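## Task

Take the 96-well plate off plate nest N1 and drop it into the blue bin marked GENERAL, one of three look-alike bins. At the finish all three bins must be standing upright, the plate must rest in the bin on its own without the robot propping it, and the gripper must have released it and backed away.

## Robot and tools

ROBOT. A single arm with five joints (waist, shoulder, elbow, wrist pitch, wrist roll) and a two-finger gripper. Because there are only five joints, the wrist flange can tilt toward or away from the base but never sideways. The fingers project to one side of the flange: with the flange pointing straight down they are horizontal, and wrist roll rotates them around. In the gripper's own axes the fingers point along +x and close along y. The reported end_effector_position is the spot between the finger pads, roughly 2 cm short of the fingertips. The plate may be released once it sits entirely inside the bin.

FRAME. All positions and orientations use the scene frame: origin on the table surface right under the arm's base, +z up, +y to the left when facing along +x. The base itself may sit slightly tilted. The printed hand position can be a little wrong, more so when the arm reaches far.

TARGET ROW. Every motion command is a row of 8 numbers: x, y, z (metres, absolute position in the scene frame), qw, qx, qy, qz (absolute orientation quaternion, w first, scene frame), then opening. Opening runs from -1 (closed, fingers still 0.071 m apart) to +1 (fully open, 0.150 m). A row is therefore an absolute pose plus a finger command, not an offset. Any row whose position lies more than 0.6 m from the last reported position along any of the gripper's axes is rejected and nothing is sent.

execute_actions. Argument actions is a list holding zero or one item; optional pictures (true/false) requests camera images. Empty list: no command, returns current state with pictures. Action item: {"rows": [...], "steps": n}, 1 to 15 rows, steps 7 to 15 (default 15); each row drives one control step of 1/30 s and the final row repeats to fill the remaining steps. Wait item: {"steps": n} with n up to 300, counted from the previous result, so thinking time is included. The result arrives 7 steps before an action finishes; those leftover steps run while the operator composes the next reply.

PER-STEP LIMITS. Each step the commanded pose is clamped to within 70 mm and 16 degrees of the measured pose, then damped inverse kinematics moves the joints. A distant target therefore needs several actions; after an action the arm only coasts to the last clamped pose, so read the result and send the remainder. The elbow cannot fully straighten. Joints are rate-limited to 3.14 rad/s and accelerate over 0.16 s.

move. Argument target is one 8-number row (absolute pose plus opening); speed in m/s from 0.002 to 0.5, default 0.25, with turning capped at double that in rad/s. It follows a straight-line path lasting 0.5 to 10 s (longer paths stop early), turning the shorter way. The opening is applied at the start. It does not avoid obstacles, the hand may lag, stray, or overshoot speed (notably near full reach), and a straight path holding a tilted orientation often fails. The result adds a "move:" line: ending (done = settled near target; off_target, moving, held, fault), any limits (paced = pose clipped; held = a check blocked some steps, after which the arm may jump faster), and distance from target. Pictures are included.

wait. Argument seconds, 0 to 10; the robot receives nothing new, fingers still in motion keep going.

zoom_image. Arguments camera (cam_head_left, cam_head_right, cam_high, cam_low, cam_wrist) and region [x0, y0, x1, y1] in pixels from the top-left, at most 504 by 504. Image sizes: cam_wrist 616x616, the others 672x504.

finished_scene. Argument scene (1 or 2). Irreversible; the result reports success and gives the next task. Answering without any tool call ends everything.

RESULT LINES. State: gripper position, quaternion (wxyz) and velocities. Joint positions and Joint velocities: waist, shoulder, elbow, wrist pitch, wrist roll (rad, rad/s), then finger-pad gap (m, m/s). Joint ranges: waist -6.283 to 6.283, shoulder -2.059 to 2.094, elbow -3.927 to 0.192, wrist pitch -1.693 to 3.142, wrist roll -6.283 to 6.283. grip_measured is the finger opening on the command scale, possibly offset by up to about 0.025 consistently within a scene. "pose unreachable" means the clearance check (which treats any mount block or post as arm) altered or stopped a command; HELD flags the affected steps. "Hand target" appears only when no steps are pending and shows where the controller is heading. MOTOR HOT warns from 65 °C; OVER-TEMPERATURE FAULT means brakes engaged at 80 °C until cooled.

GRIPPING. To keep hold, command an opening at least about 0.04 lower than grip_measured. Each pad pushes about 20 N at most; closing quickly can squeeze harder and may spring the fingers open. Holding a load heats motors, even while idle.

FAULTS. Load limits (N m): waist 44, shoulder 44, elbow 26.4, wrist pitch 17.6, wrist roll 17.6, counting held weight. Hitting one stops the arm, backs the joint off, pauses 10 s and drops the rest of the call.

AVOID. Anything leaving the table ends the scene. Do not tip the bins. Contact is harsher at higher speed and with targets set further past the contact point; an arm blocked by an object keeps pushing until given a new command. Avoid drops, slips, slams and heavy pushes. Occasional outside tugs may act on a held part or shove loose items.

Each tool is called after "Call:" as name(argument=value, ...), one argument or row to a line, values as JSON.

## Session

Call:
execute_actions(
  actions=[],
)

Scene clock: 0.00 s of 8400.00 s.
end_effector_position=(+0.2311, -0.0902, +0.1377) grip_measured=+1.00 end_effector_quat_wxyz=(+0.847, -0.092, +0.079, -0.517) end_effector_velocity=(+0.000, -0.000, +0.000) end_effector_angular_velocity=(-0.000, -0.000, -0.001)
Joint positions: [ 0.26   0.012 -0.002  0.235  1.342  0.15 ]
Joint velocities: [-0.001  0.    -0.    -0.     0.001  0.   ]
Hand target: +0.231, -0.090, +0.138; +0.847, -0.092, +0.079, -0.517

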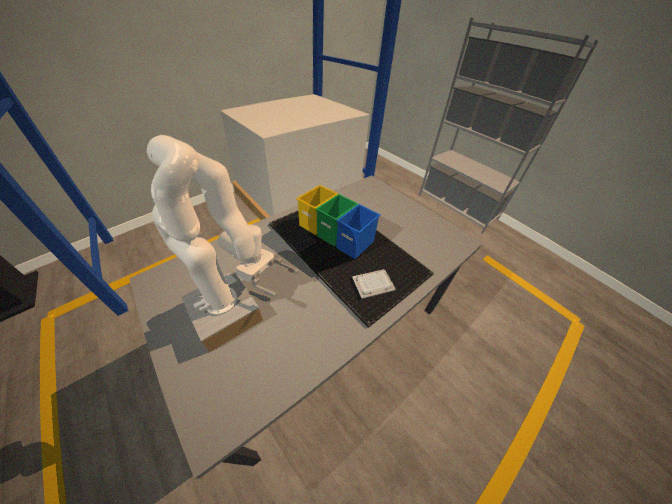

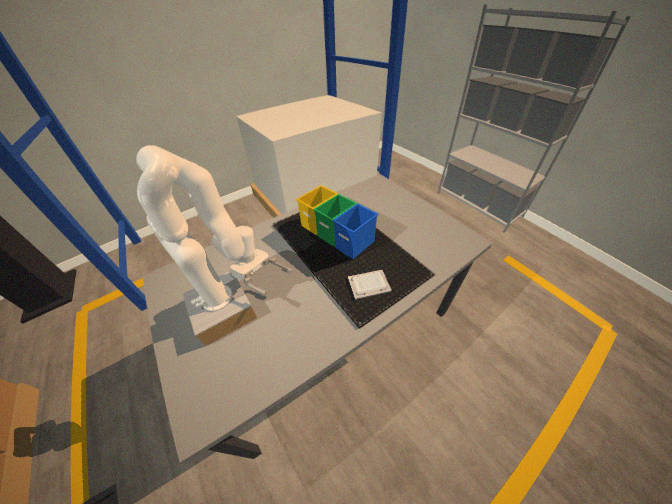

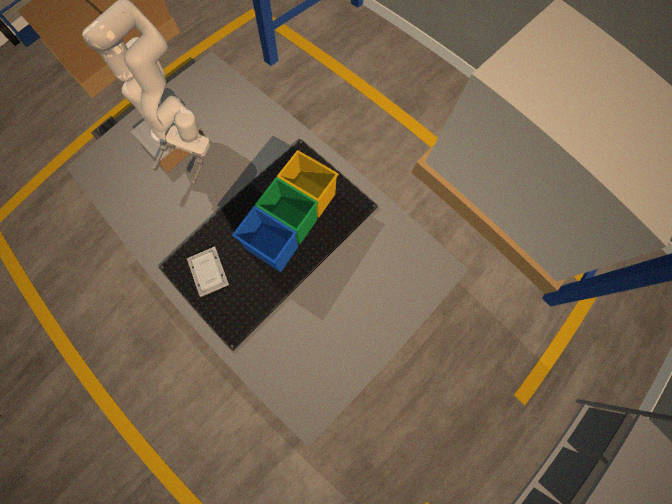

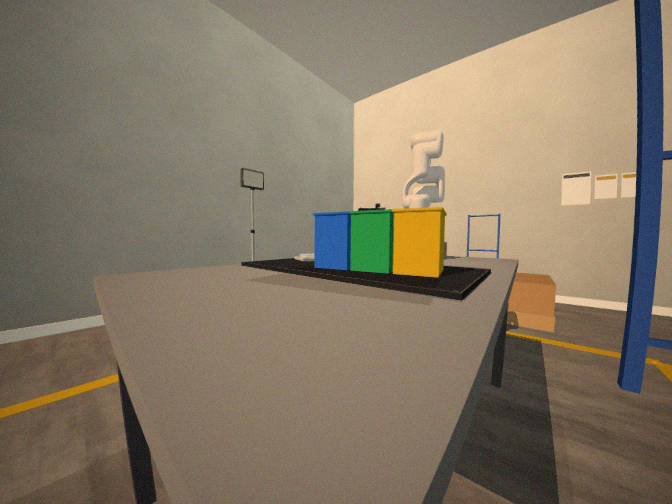

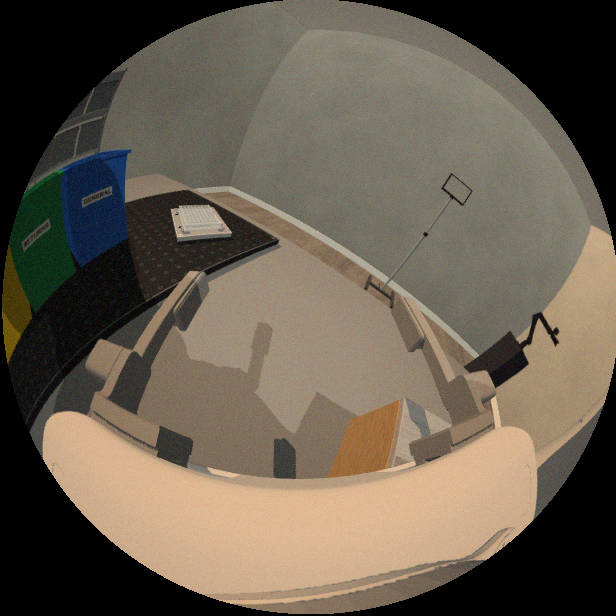

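Call:
move(
  target=[0.3,-0.1,0.2,0.94,0,0,-0.34,1],
)

Scene clock: 1.90 s of 8400.00 s.
end_effector_position=(+0.2998, -0.1000, +0.2003) grip_measured=+1.00 end_effector_quat_wxyz=(+0.940, -0.007, -0.002, -0.340) end_effector_velocity=(+0.002, -0.000, +0.001) end_effector_angular_velocity=(-0.000, -0.002, +0.008)
Joint positions: [-0.022 -0.446  0.112  0.34   0.66   0.15 ]
Joint velocities: [-0.005 -0.003 -0.002  0.002 -0.013  0.   ]
Hand target: +0.300, -0.100, +0.200; +0.940, -0.007, -0.002, -0.340
Off the commanded pose: 0.000 m, 1 deg.
Kept back: nothing.
move: done

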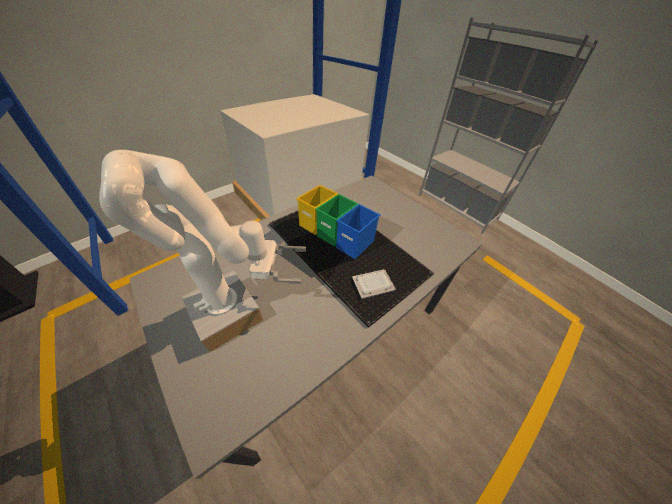

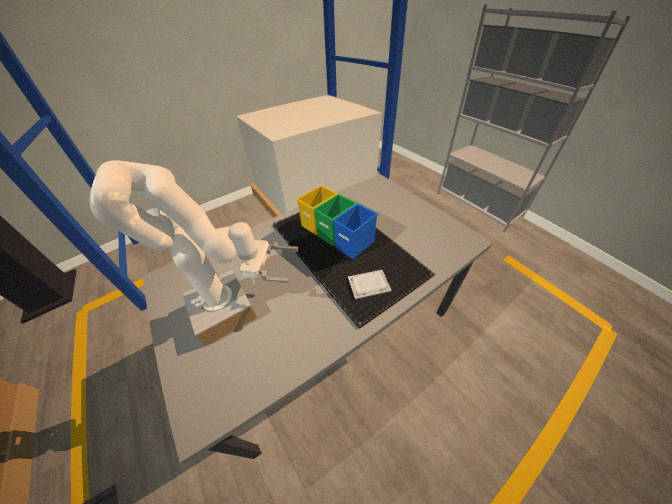

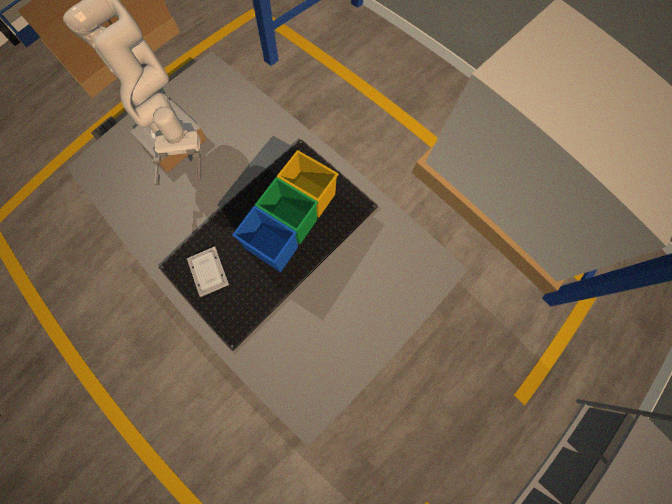

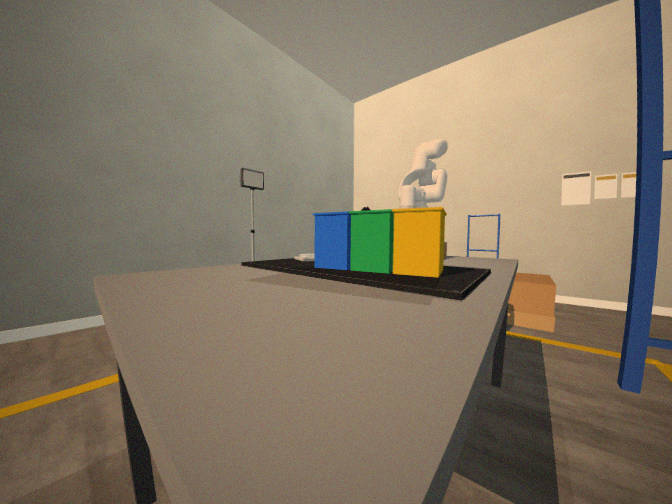

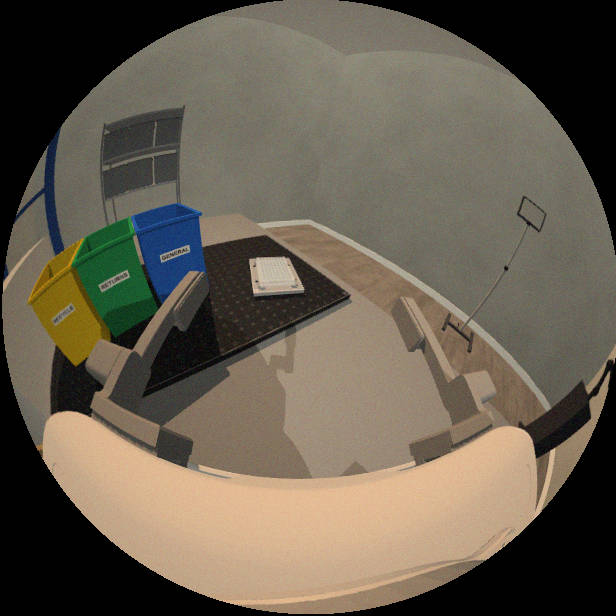

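Call:
move(
  target=[0.47,-0.22,0.15,0.97,0,0,-0.23,1],
)

Scene clock: 3.70 s of 8400.00 s.
end_effector_position=(+0.4699, -0.2198, +0.1496) grip_measured=+1.00 end_effector_quat_wxyz=(+0.973, -0.006, +0.001, -0.231) end_effector_velocity=(+0.002, -0.001, -0.000) end_effector_angular_velocity=(-0.000, -0.001, +0.000)
Joint positions: [-0.415  0.354 -0.566  0.222  0.038  0.15 ]
Joint velocities: [-0.     0.005 -0.006  0.    -0.001  0.   ]
Hand target: +0.470, -0.220, +0.150; +0.973, -0.006, +0.001, -0.231
Off the commanded pose: 0.000 m, 1 deg.
Kept back: nothing.
move: done

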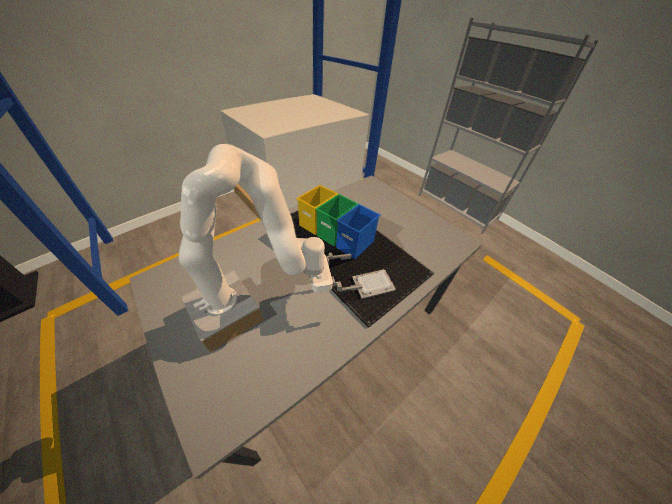

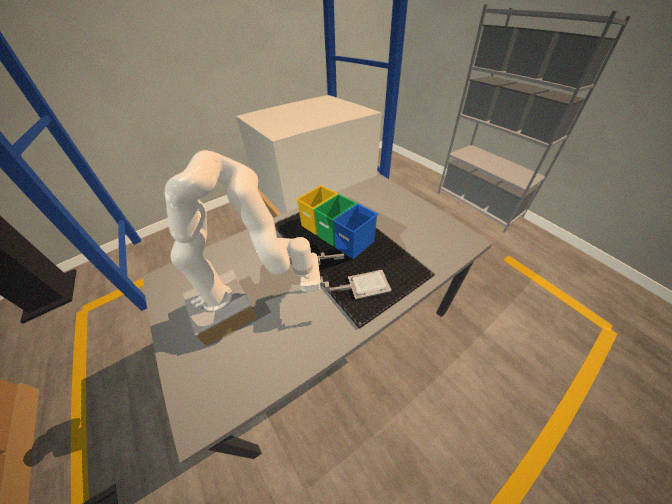

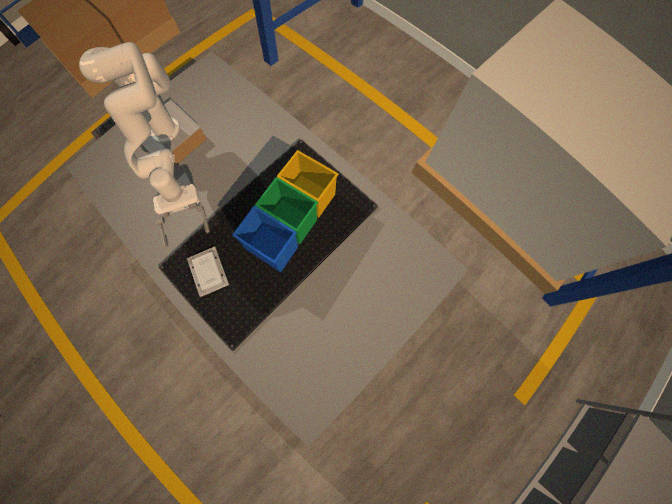

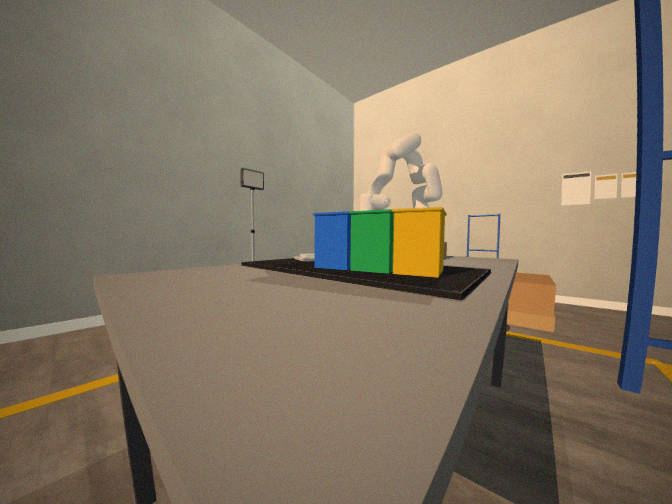

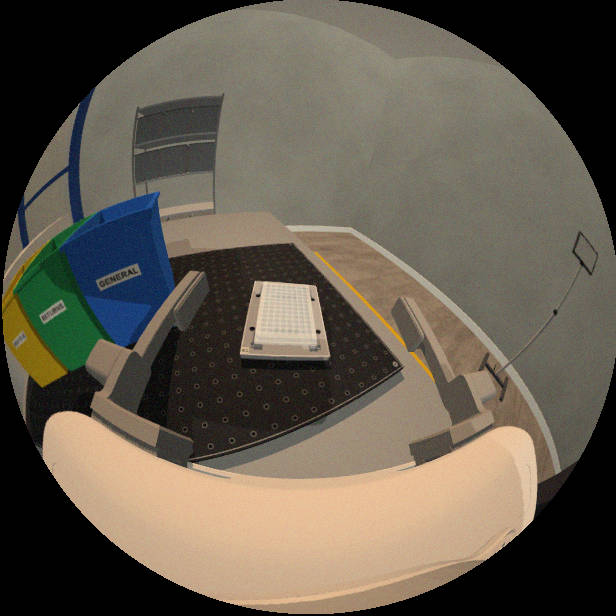

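Call:
move(
  target=[0.625,-0.285,0.09,0.97,0,0,-0.23,1],
  speed=0.15,
)

Scene clock: 5.83 s of 8400.00 s.
end_effector_position=(+0.6248, -0.2846, +0.0900) grip_measured=+1.00 end_effector_quat_wxyz=(+0.973, -0.006, +0.001, -0.231) end_effector_velocity=(+0.001, -0.001, -0.001) end_effector_angular_velocity=(+0.000, +0.001, -0.001)
Joint positions: [-0.404  0.854 -1.287  0.443  0.049  0.15 ]
Joint velocities: [-0.001  0.004 -0.007  0.003 -0.     0.   ]
Hand target: +0.625, -0.285, +0.090; +0.973, -0.006, +0.001, -0.231
Off the commanded pose: 0.000 m, 1 deg.
Kept back: nothing.
move: done

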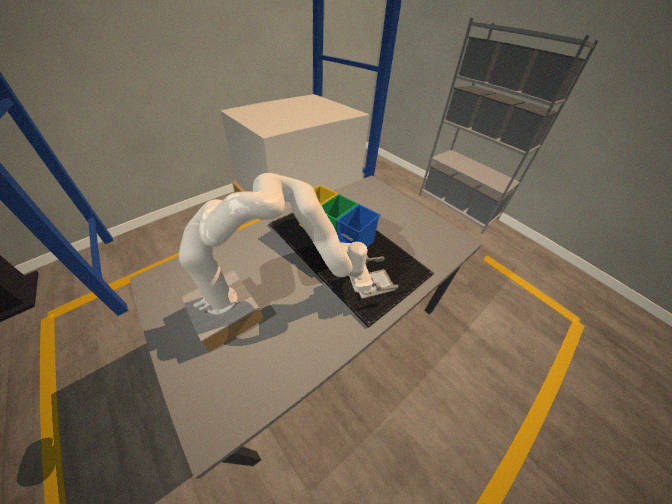

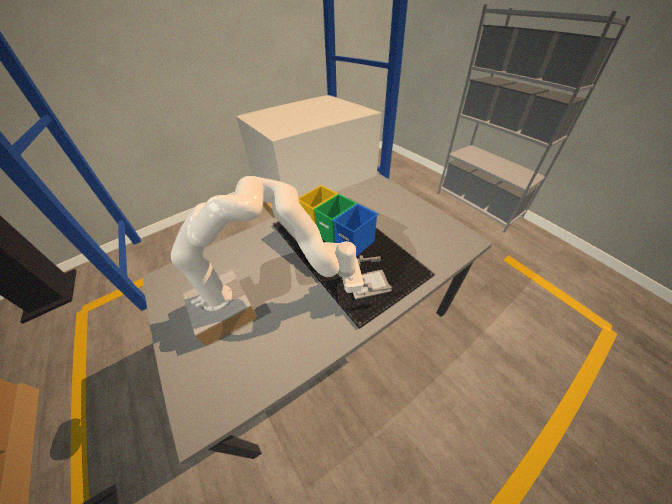

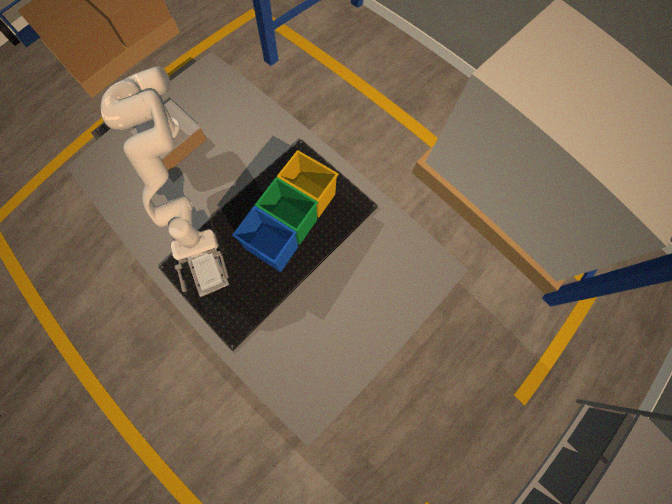

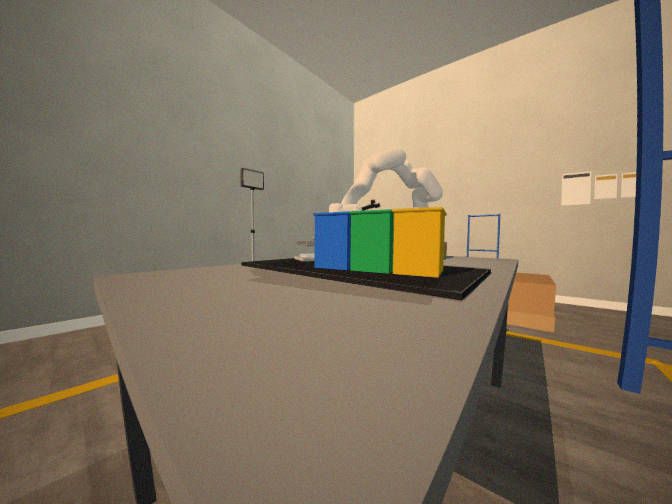

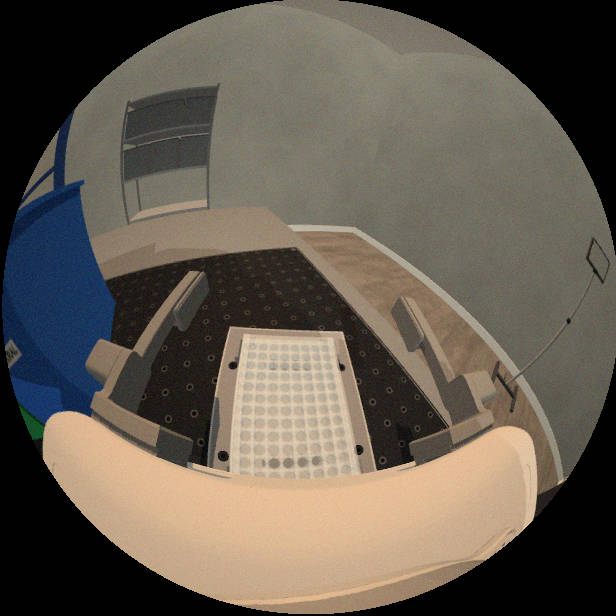

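Call:
move(
  target=[0.63,-0.276,0.05,0.97,0,0,-0.23,0.4],
  speed=0.08,
)

Call:
zoom_image(
  camera="cam_head_left",
  region=[300,220,440,325],
)

Scene clock: 8.33 s of 8400.00 s.
end_effector_position=(+0.6302, -0.2761, +0.0506) grip_measured=+0.40 end_effector_quat_wxyz=(+0.973, -0.006, +0.001, -0.231) end_effector_velocity=(+0.001, -0.000, -0.001) end_effector_angular_velocity=(-0.001, -0.001, -0.000)
Joint positions: [-0.384  0.968 -1.351  0.393  0.068  0.126]
Joint velocities: [ 0.     0.004 -0.005 -0.001  0.    -0.   ]
Hand target: +0.630, -0.276, +0.050; +0.973, -0.006, +0.001, -0.231
Off the commanded pose: 0.001 m, 1 deg.
Kept back: nothing.
move: done

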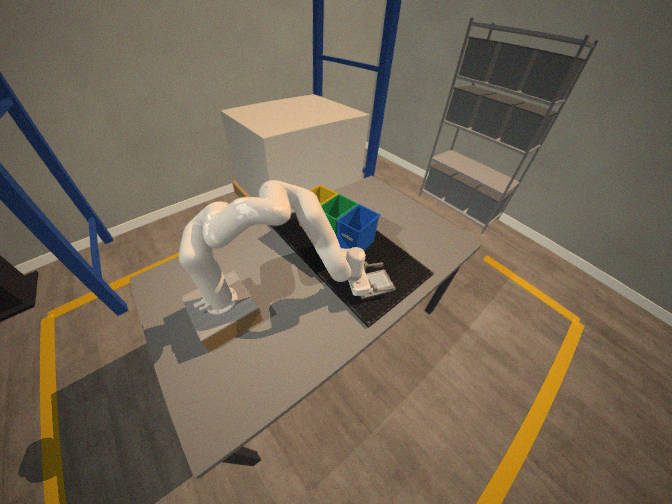

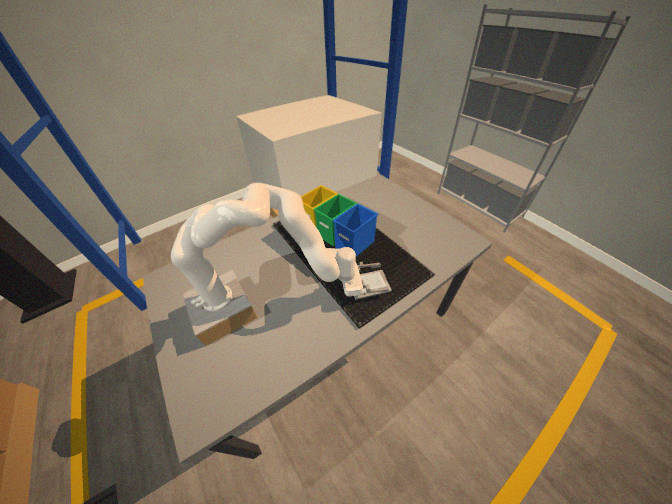

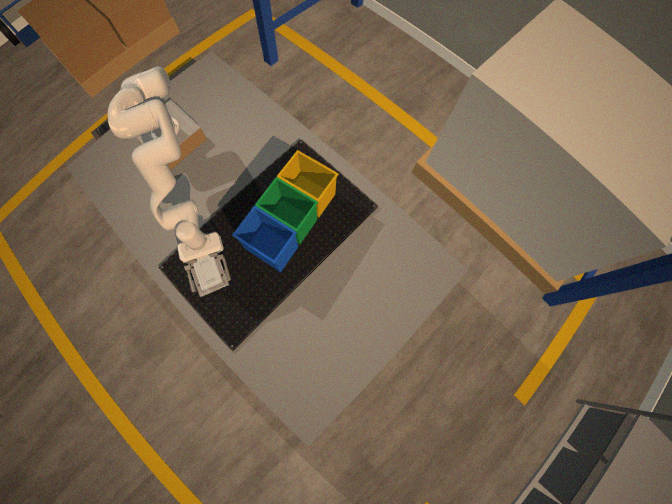

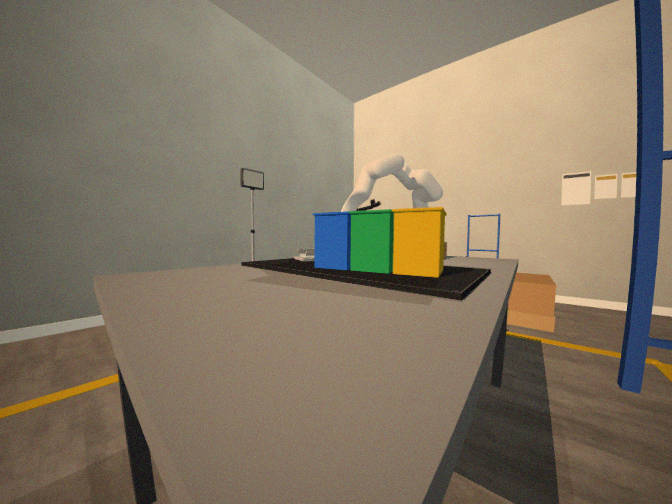

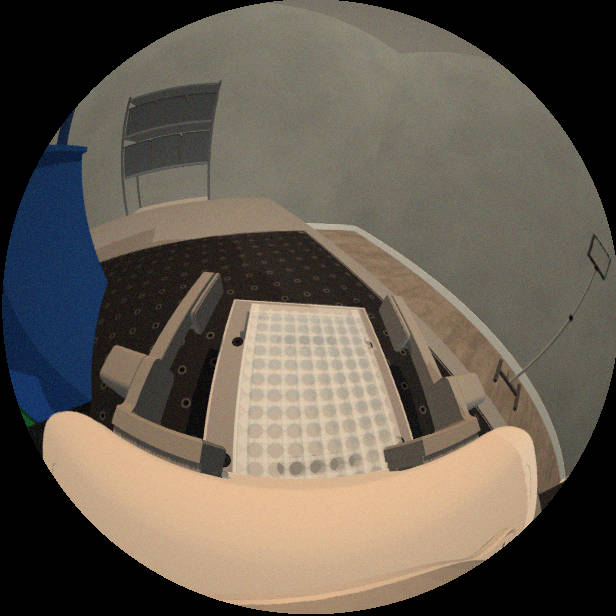

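Region (300, 220, 440, 325) of cam_head_left's 672x504 image, scaled by 3.600, with more detail than that image has; it fills the top 378 rows of this view, and the rest is white.

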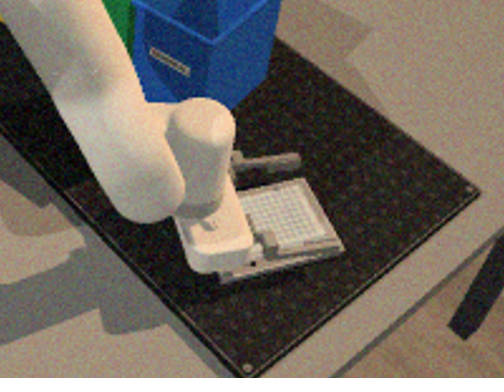

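Call:
move(
  target=[0.625,-0.278,0.03,0.97,0,0,-0.23,0.4],
  speed=0.03,
)

Call:
zoom_image(
  camera="cam_head_left",
  region=[300,220,440,325],
)

Scene clock: 9.53 s of 8400.00 s.
end_effector_position=(+0.6286, -0.2790, +0.0362) grip_measured=+0.40 end_effector_quat_wxyz=(+0.973, -0.007, -0.005, -0.230) end_effector_velocity=(-0.001, -0.001, -0.003) end_effector_angular_velocity=(-0.000, -0.001, -0.001)
Joint positions: [-0.39   1.012 -1.372  0.359  0.062  0.126]
Joint velocities: [-0.002  0.008 -0.004 -0.005 -0.001  0.   ]
Hand target: +0.625, -0.278, +0.030; +0.973, -0.006, +0.001, -0.231
Off the commanded pose: 0.007 m, 1 deg.
Kept back: nothing.
move: off_target

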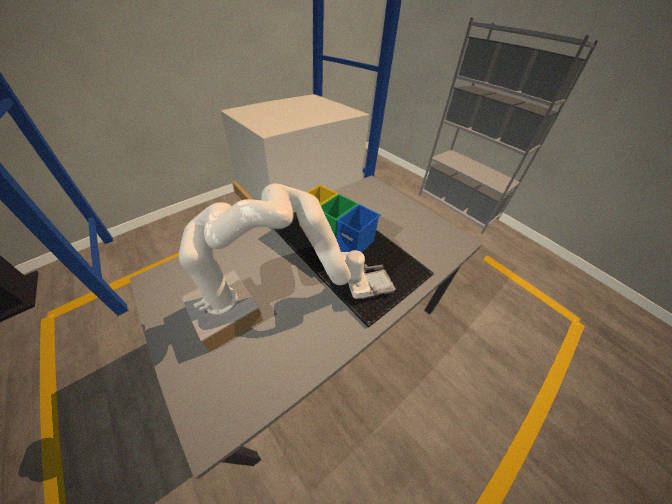

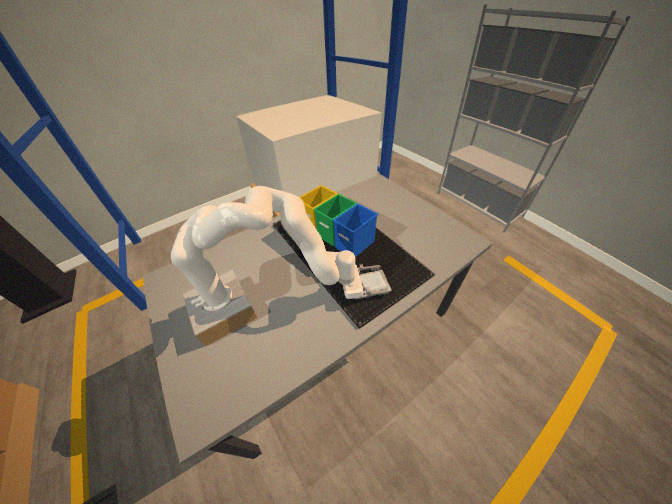

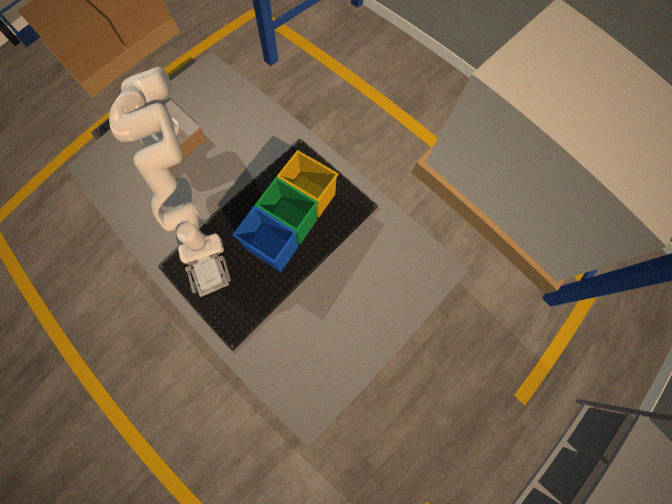

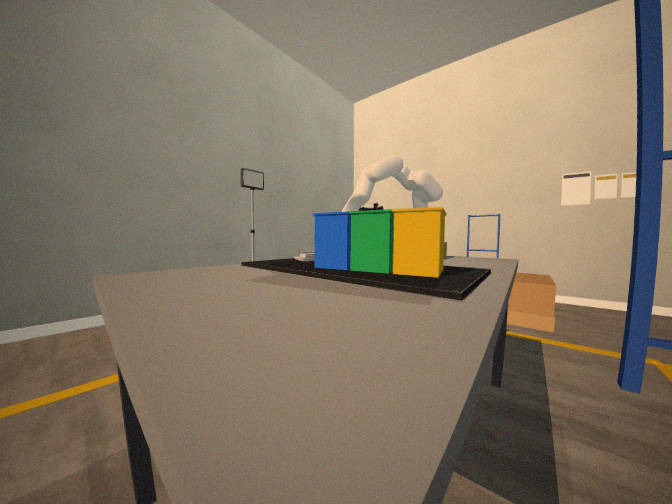

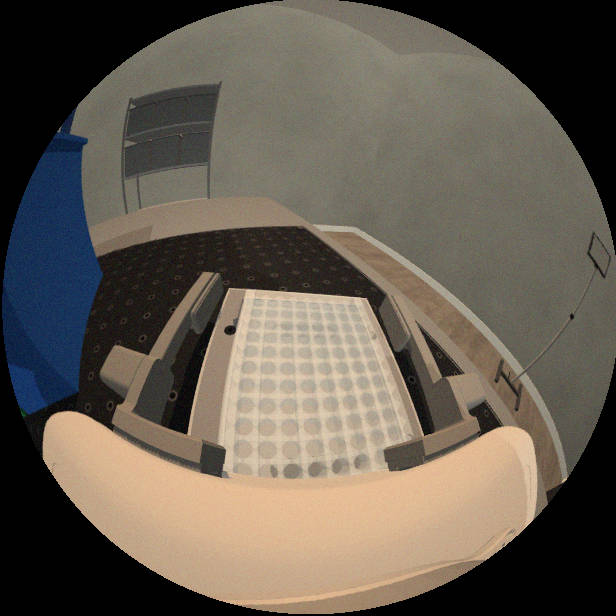

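Region (300, 220, 440, 325) of cam_head_left's 672x504 image, scaled by 3.600, with more detail than that image has; it fills the top 378 rows of this view, and the rest is white.

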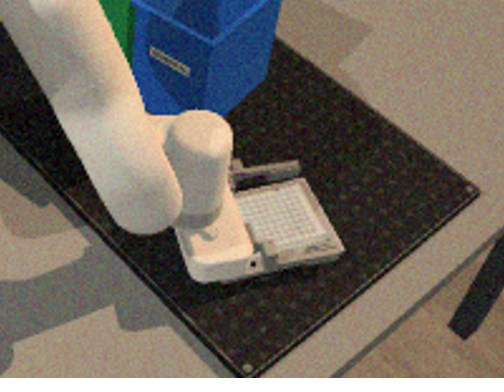

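Call:
move(
  target=[0.628,-0.279,0.038,0.97,0,0,-0.23,-0.8],
  speed=0.03,
)

Scene clock: 10.83 s of 8400.00 s.
end_effector_position=(+0.6281, -0.2784, +0.0384) grip_measured=-0.53 end_effector_quat_wxyz=(+0.973, -0.006, +0.001, -0.230) end_effector_velocity=(+0.000, -0.000, -0.000) end_effector_angular_velocity=(-0.000, -0.000, -0.001)
Joint positions: [-0.39   1.001 -1.368  0.377  0.061  0.089]
Joint velocities: [-0.     0.002 -0.003  0.001  0.001  0.   ]
Hand target: +0.628, -0.279, +0.038; +0.973, -0.006, +0.001, -0.231
Off the commanded pose: 0.001 m, 1 deg.
Kept back: nothing.
move: done

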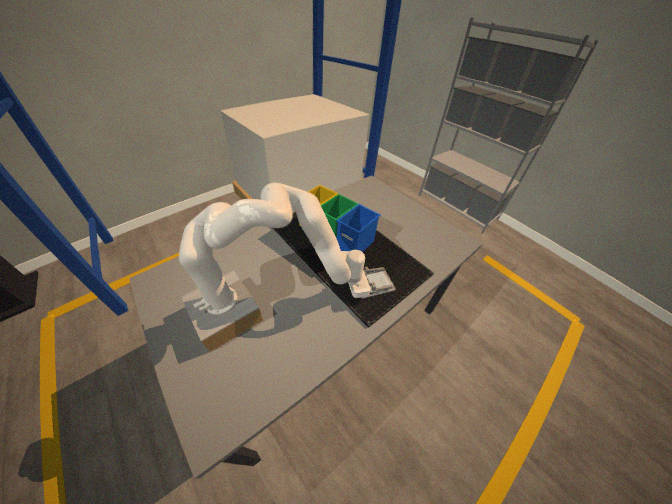

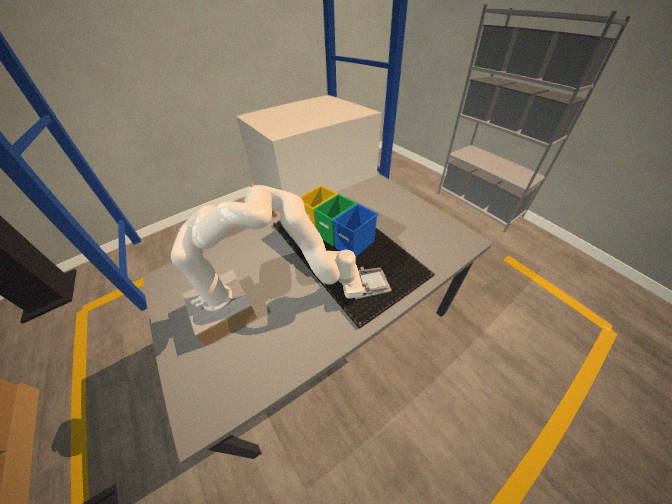

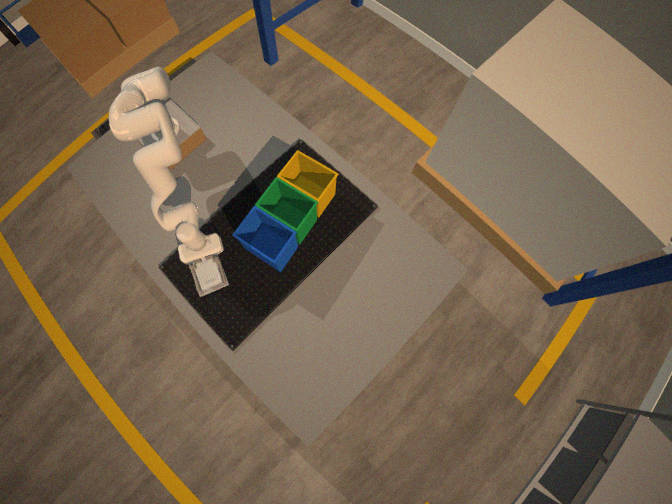

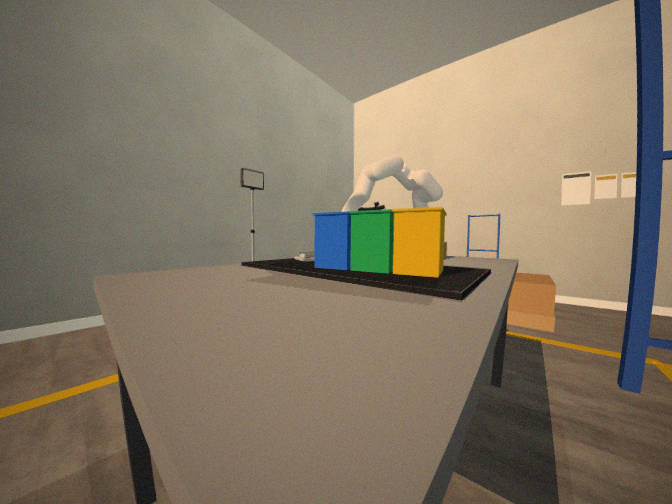

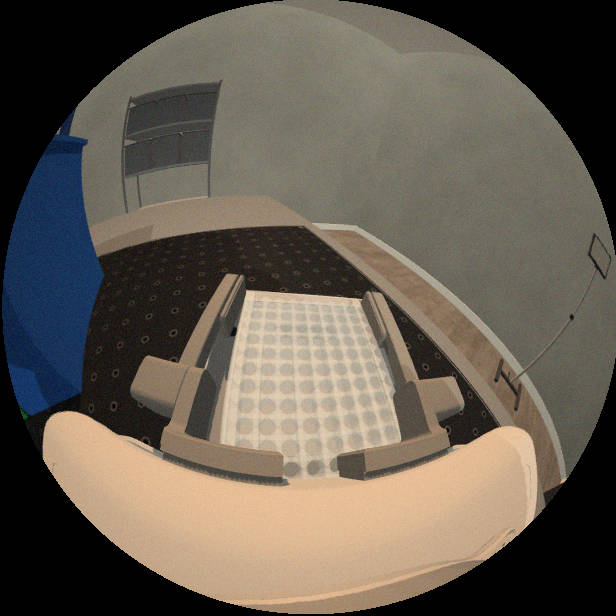

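Call:
move(
  target=[0.6,-0.27,0.27,0.97,0,0,-0.23,-0.8],
  speed=0.12,
)

Call:
move(
  target=[0.65,-0.01,0.27,1,0,0,0,-0.8],
  speed=0.15,
)

Scene clock: 13.50 s of 8400.00 s.
end_effector_position=(+0.5999, -0.2700, +0.2694) grip_measured=-0.66 end_effector_quat_wxyz=(+0.973, -0.006, +0.002, -0.231) end_effector_velocity=(-0.000, +0.000, +0.002) end_effector_angular_velocity=(+0.000, +0.000, +0.001)
Joint positions: [-0.401  0.353 -1.095  0.754  0.051  0.085]
Joint velocities: [ 0.    -0.005 -0.001  0.006 -0.     0.   ]
Hand target: +0.600, -0.270, +0.270; +0.973, -0.006, +0.001, -0.231
Off the commanded pose: 0.001 m, 1 deg.
Kept back: nothing.
move: done

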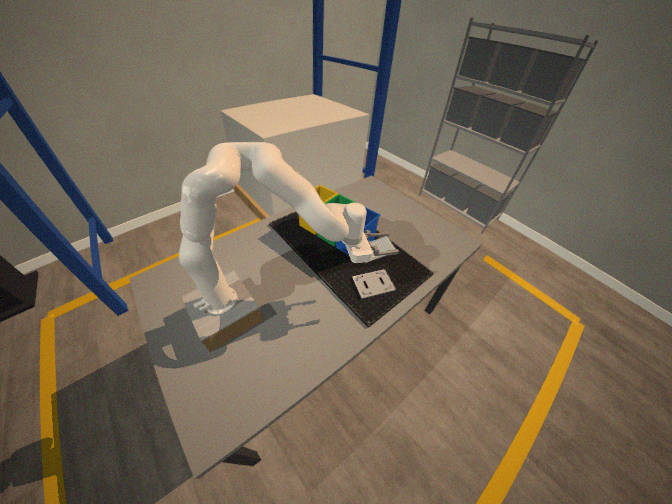

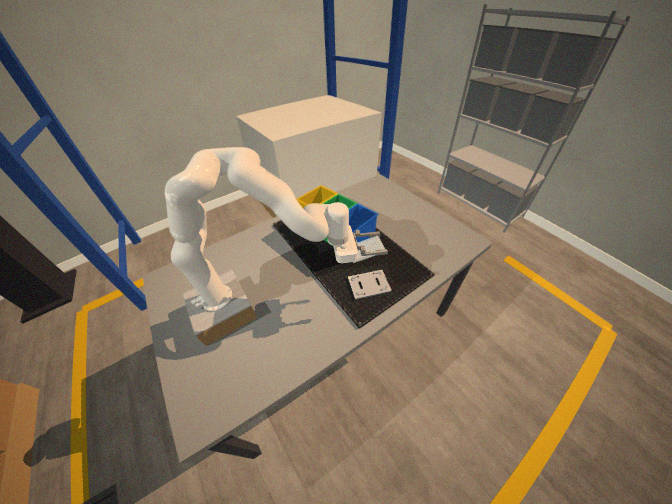

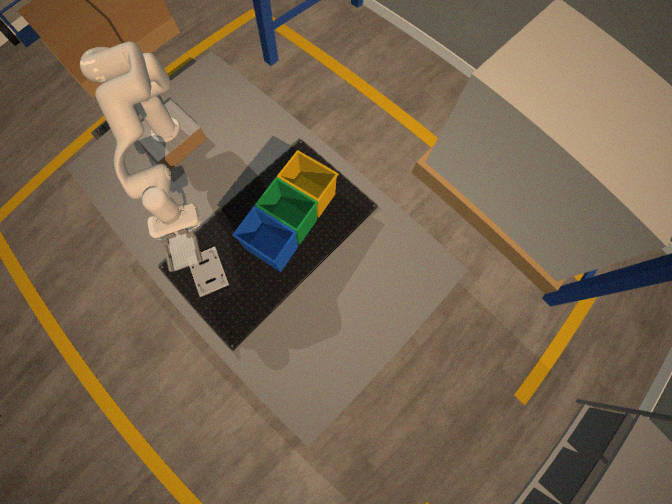

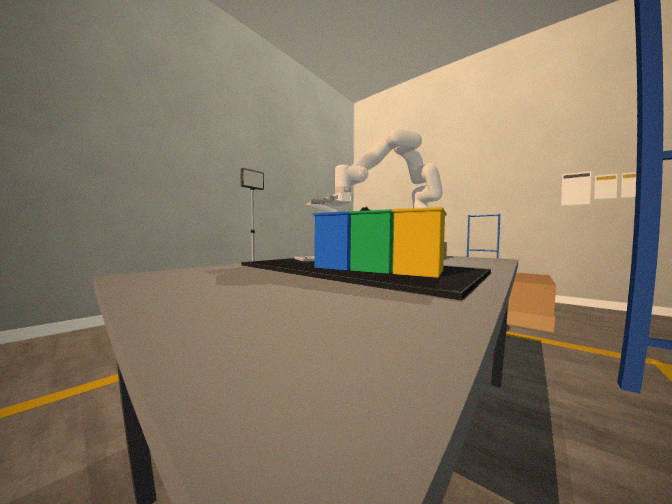

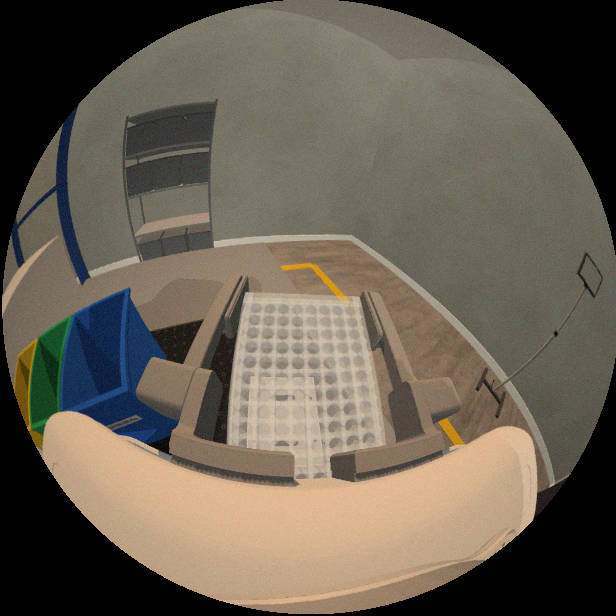

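Scene clock: 15.70 s of 8400.00 s.
end_effector_position=(+0.6494, -0.0100, +0.2700) grip_measured=-0.80 end_effector_quat_wxyz=(+1.000, -0.007, +0.000, -0.000) end_effector_velocity=(+0.001, +0.002, +0.001) end_effector_angular_velocity=(-0.000, -0.001, +0.004)
Joint positions: [-0.012  0.318 -1.052  0.739 -0.024  0.079]
Joint velocities: [ 0.003  0.001 -0.003  0.001 -0.001  0.   ]
Hand target: +0.649, -0.010, +0.270; +1.000, -0.007, +0.000, +0.000
Off the commanded pose: 0.001 m, 1 deg.
Kept back: nothing.
move: done

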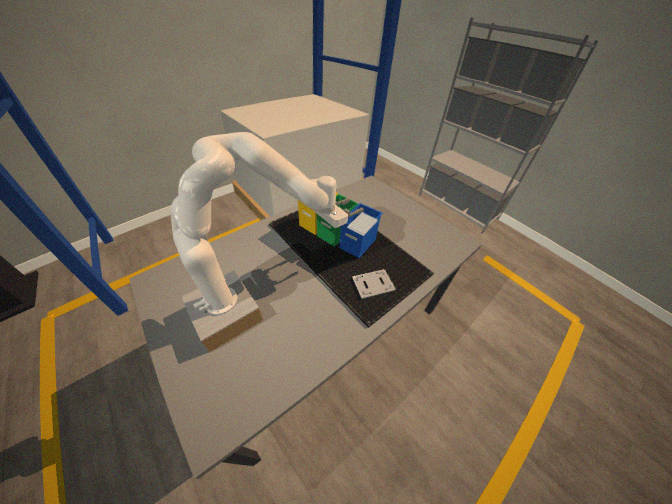

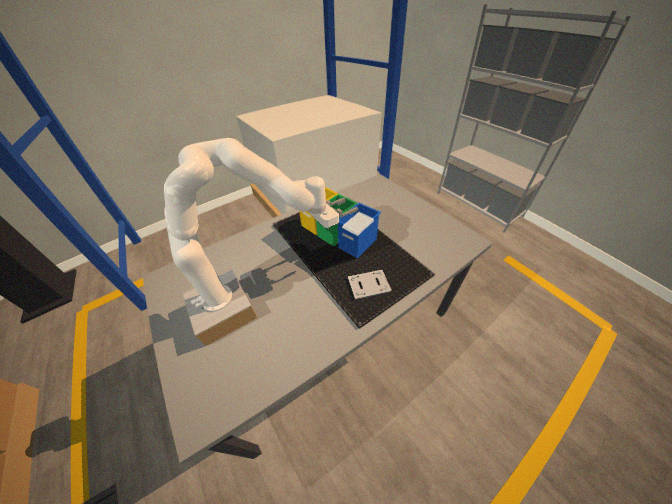

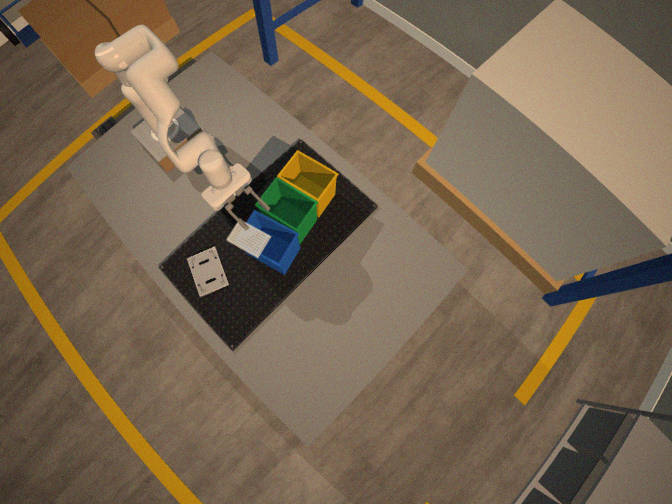

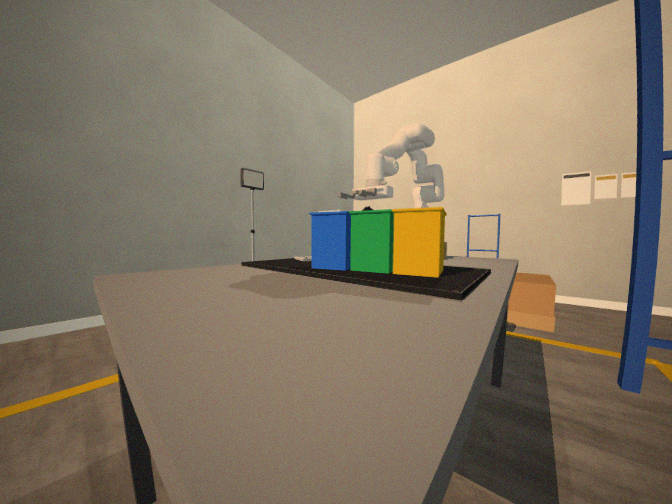

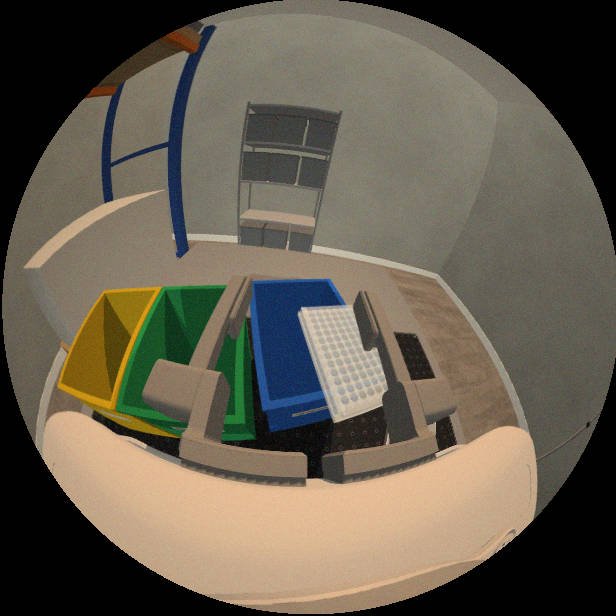

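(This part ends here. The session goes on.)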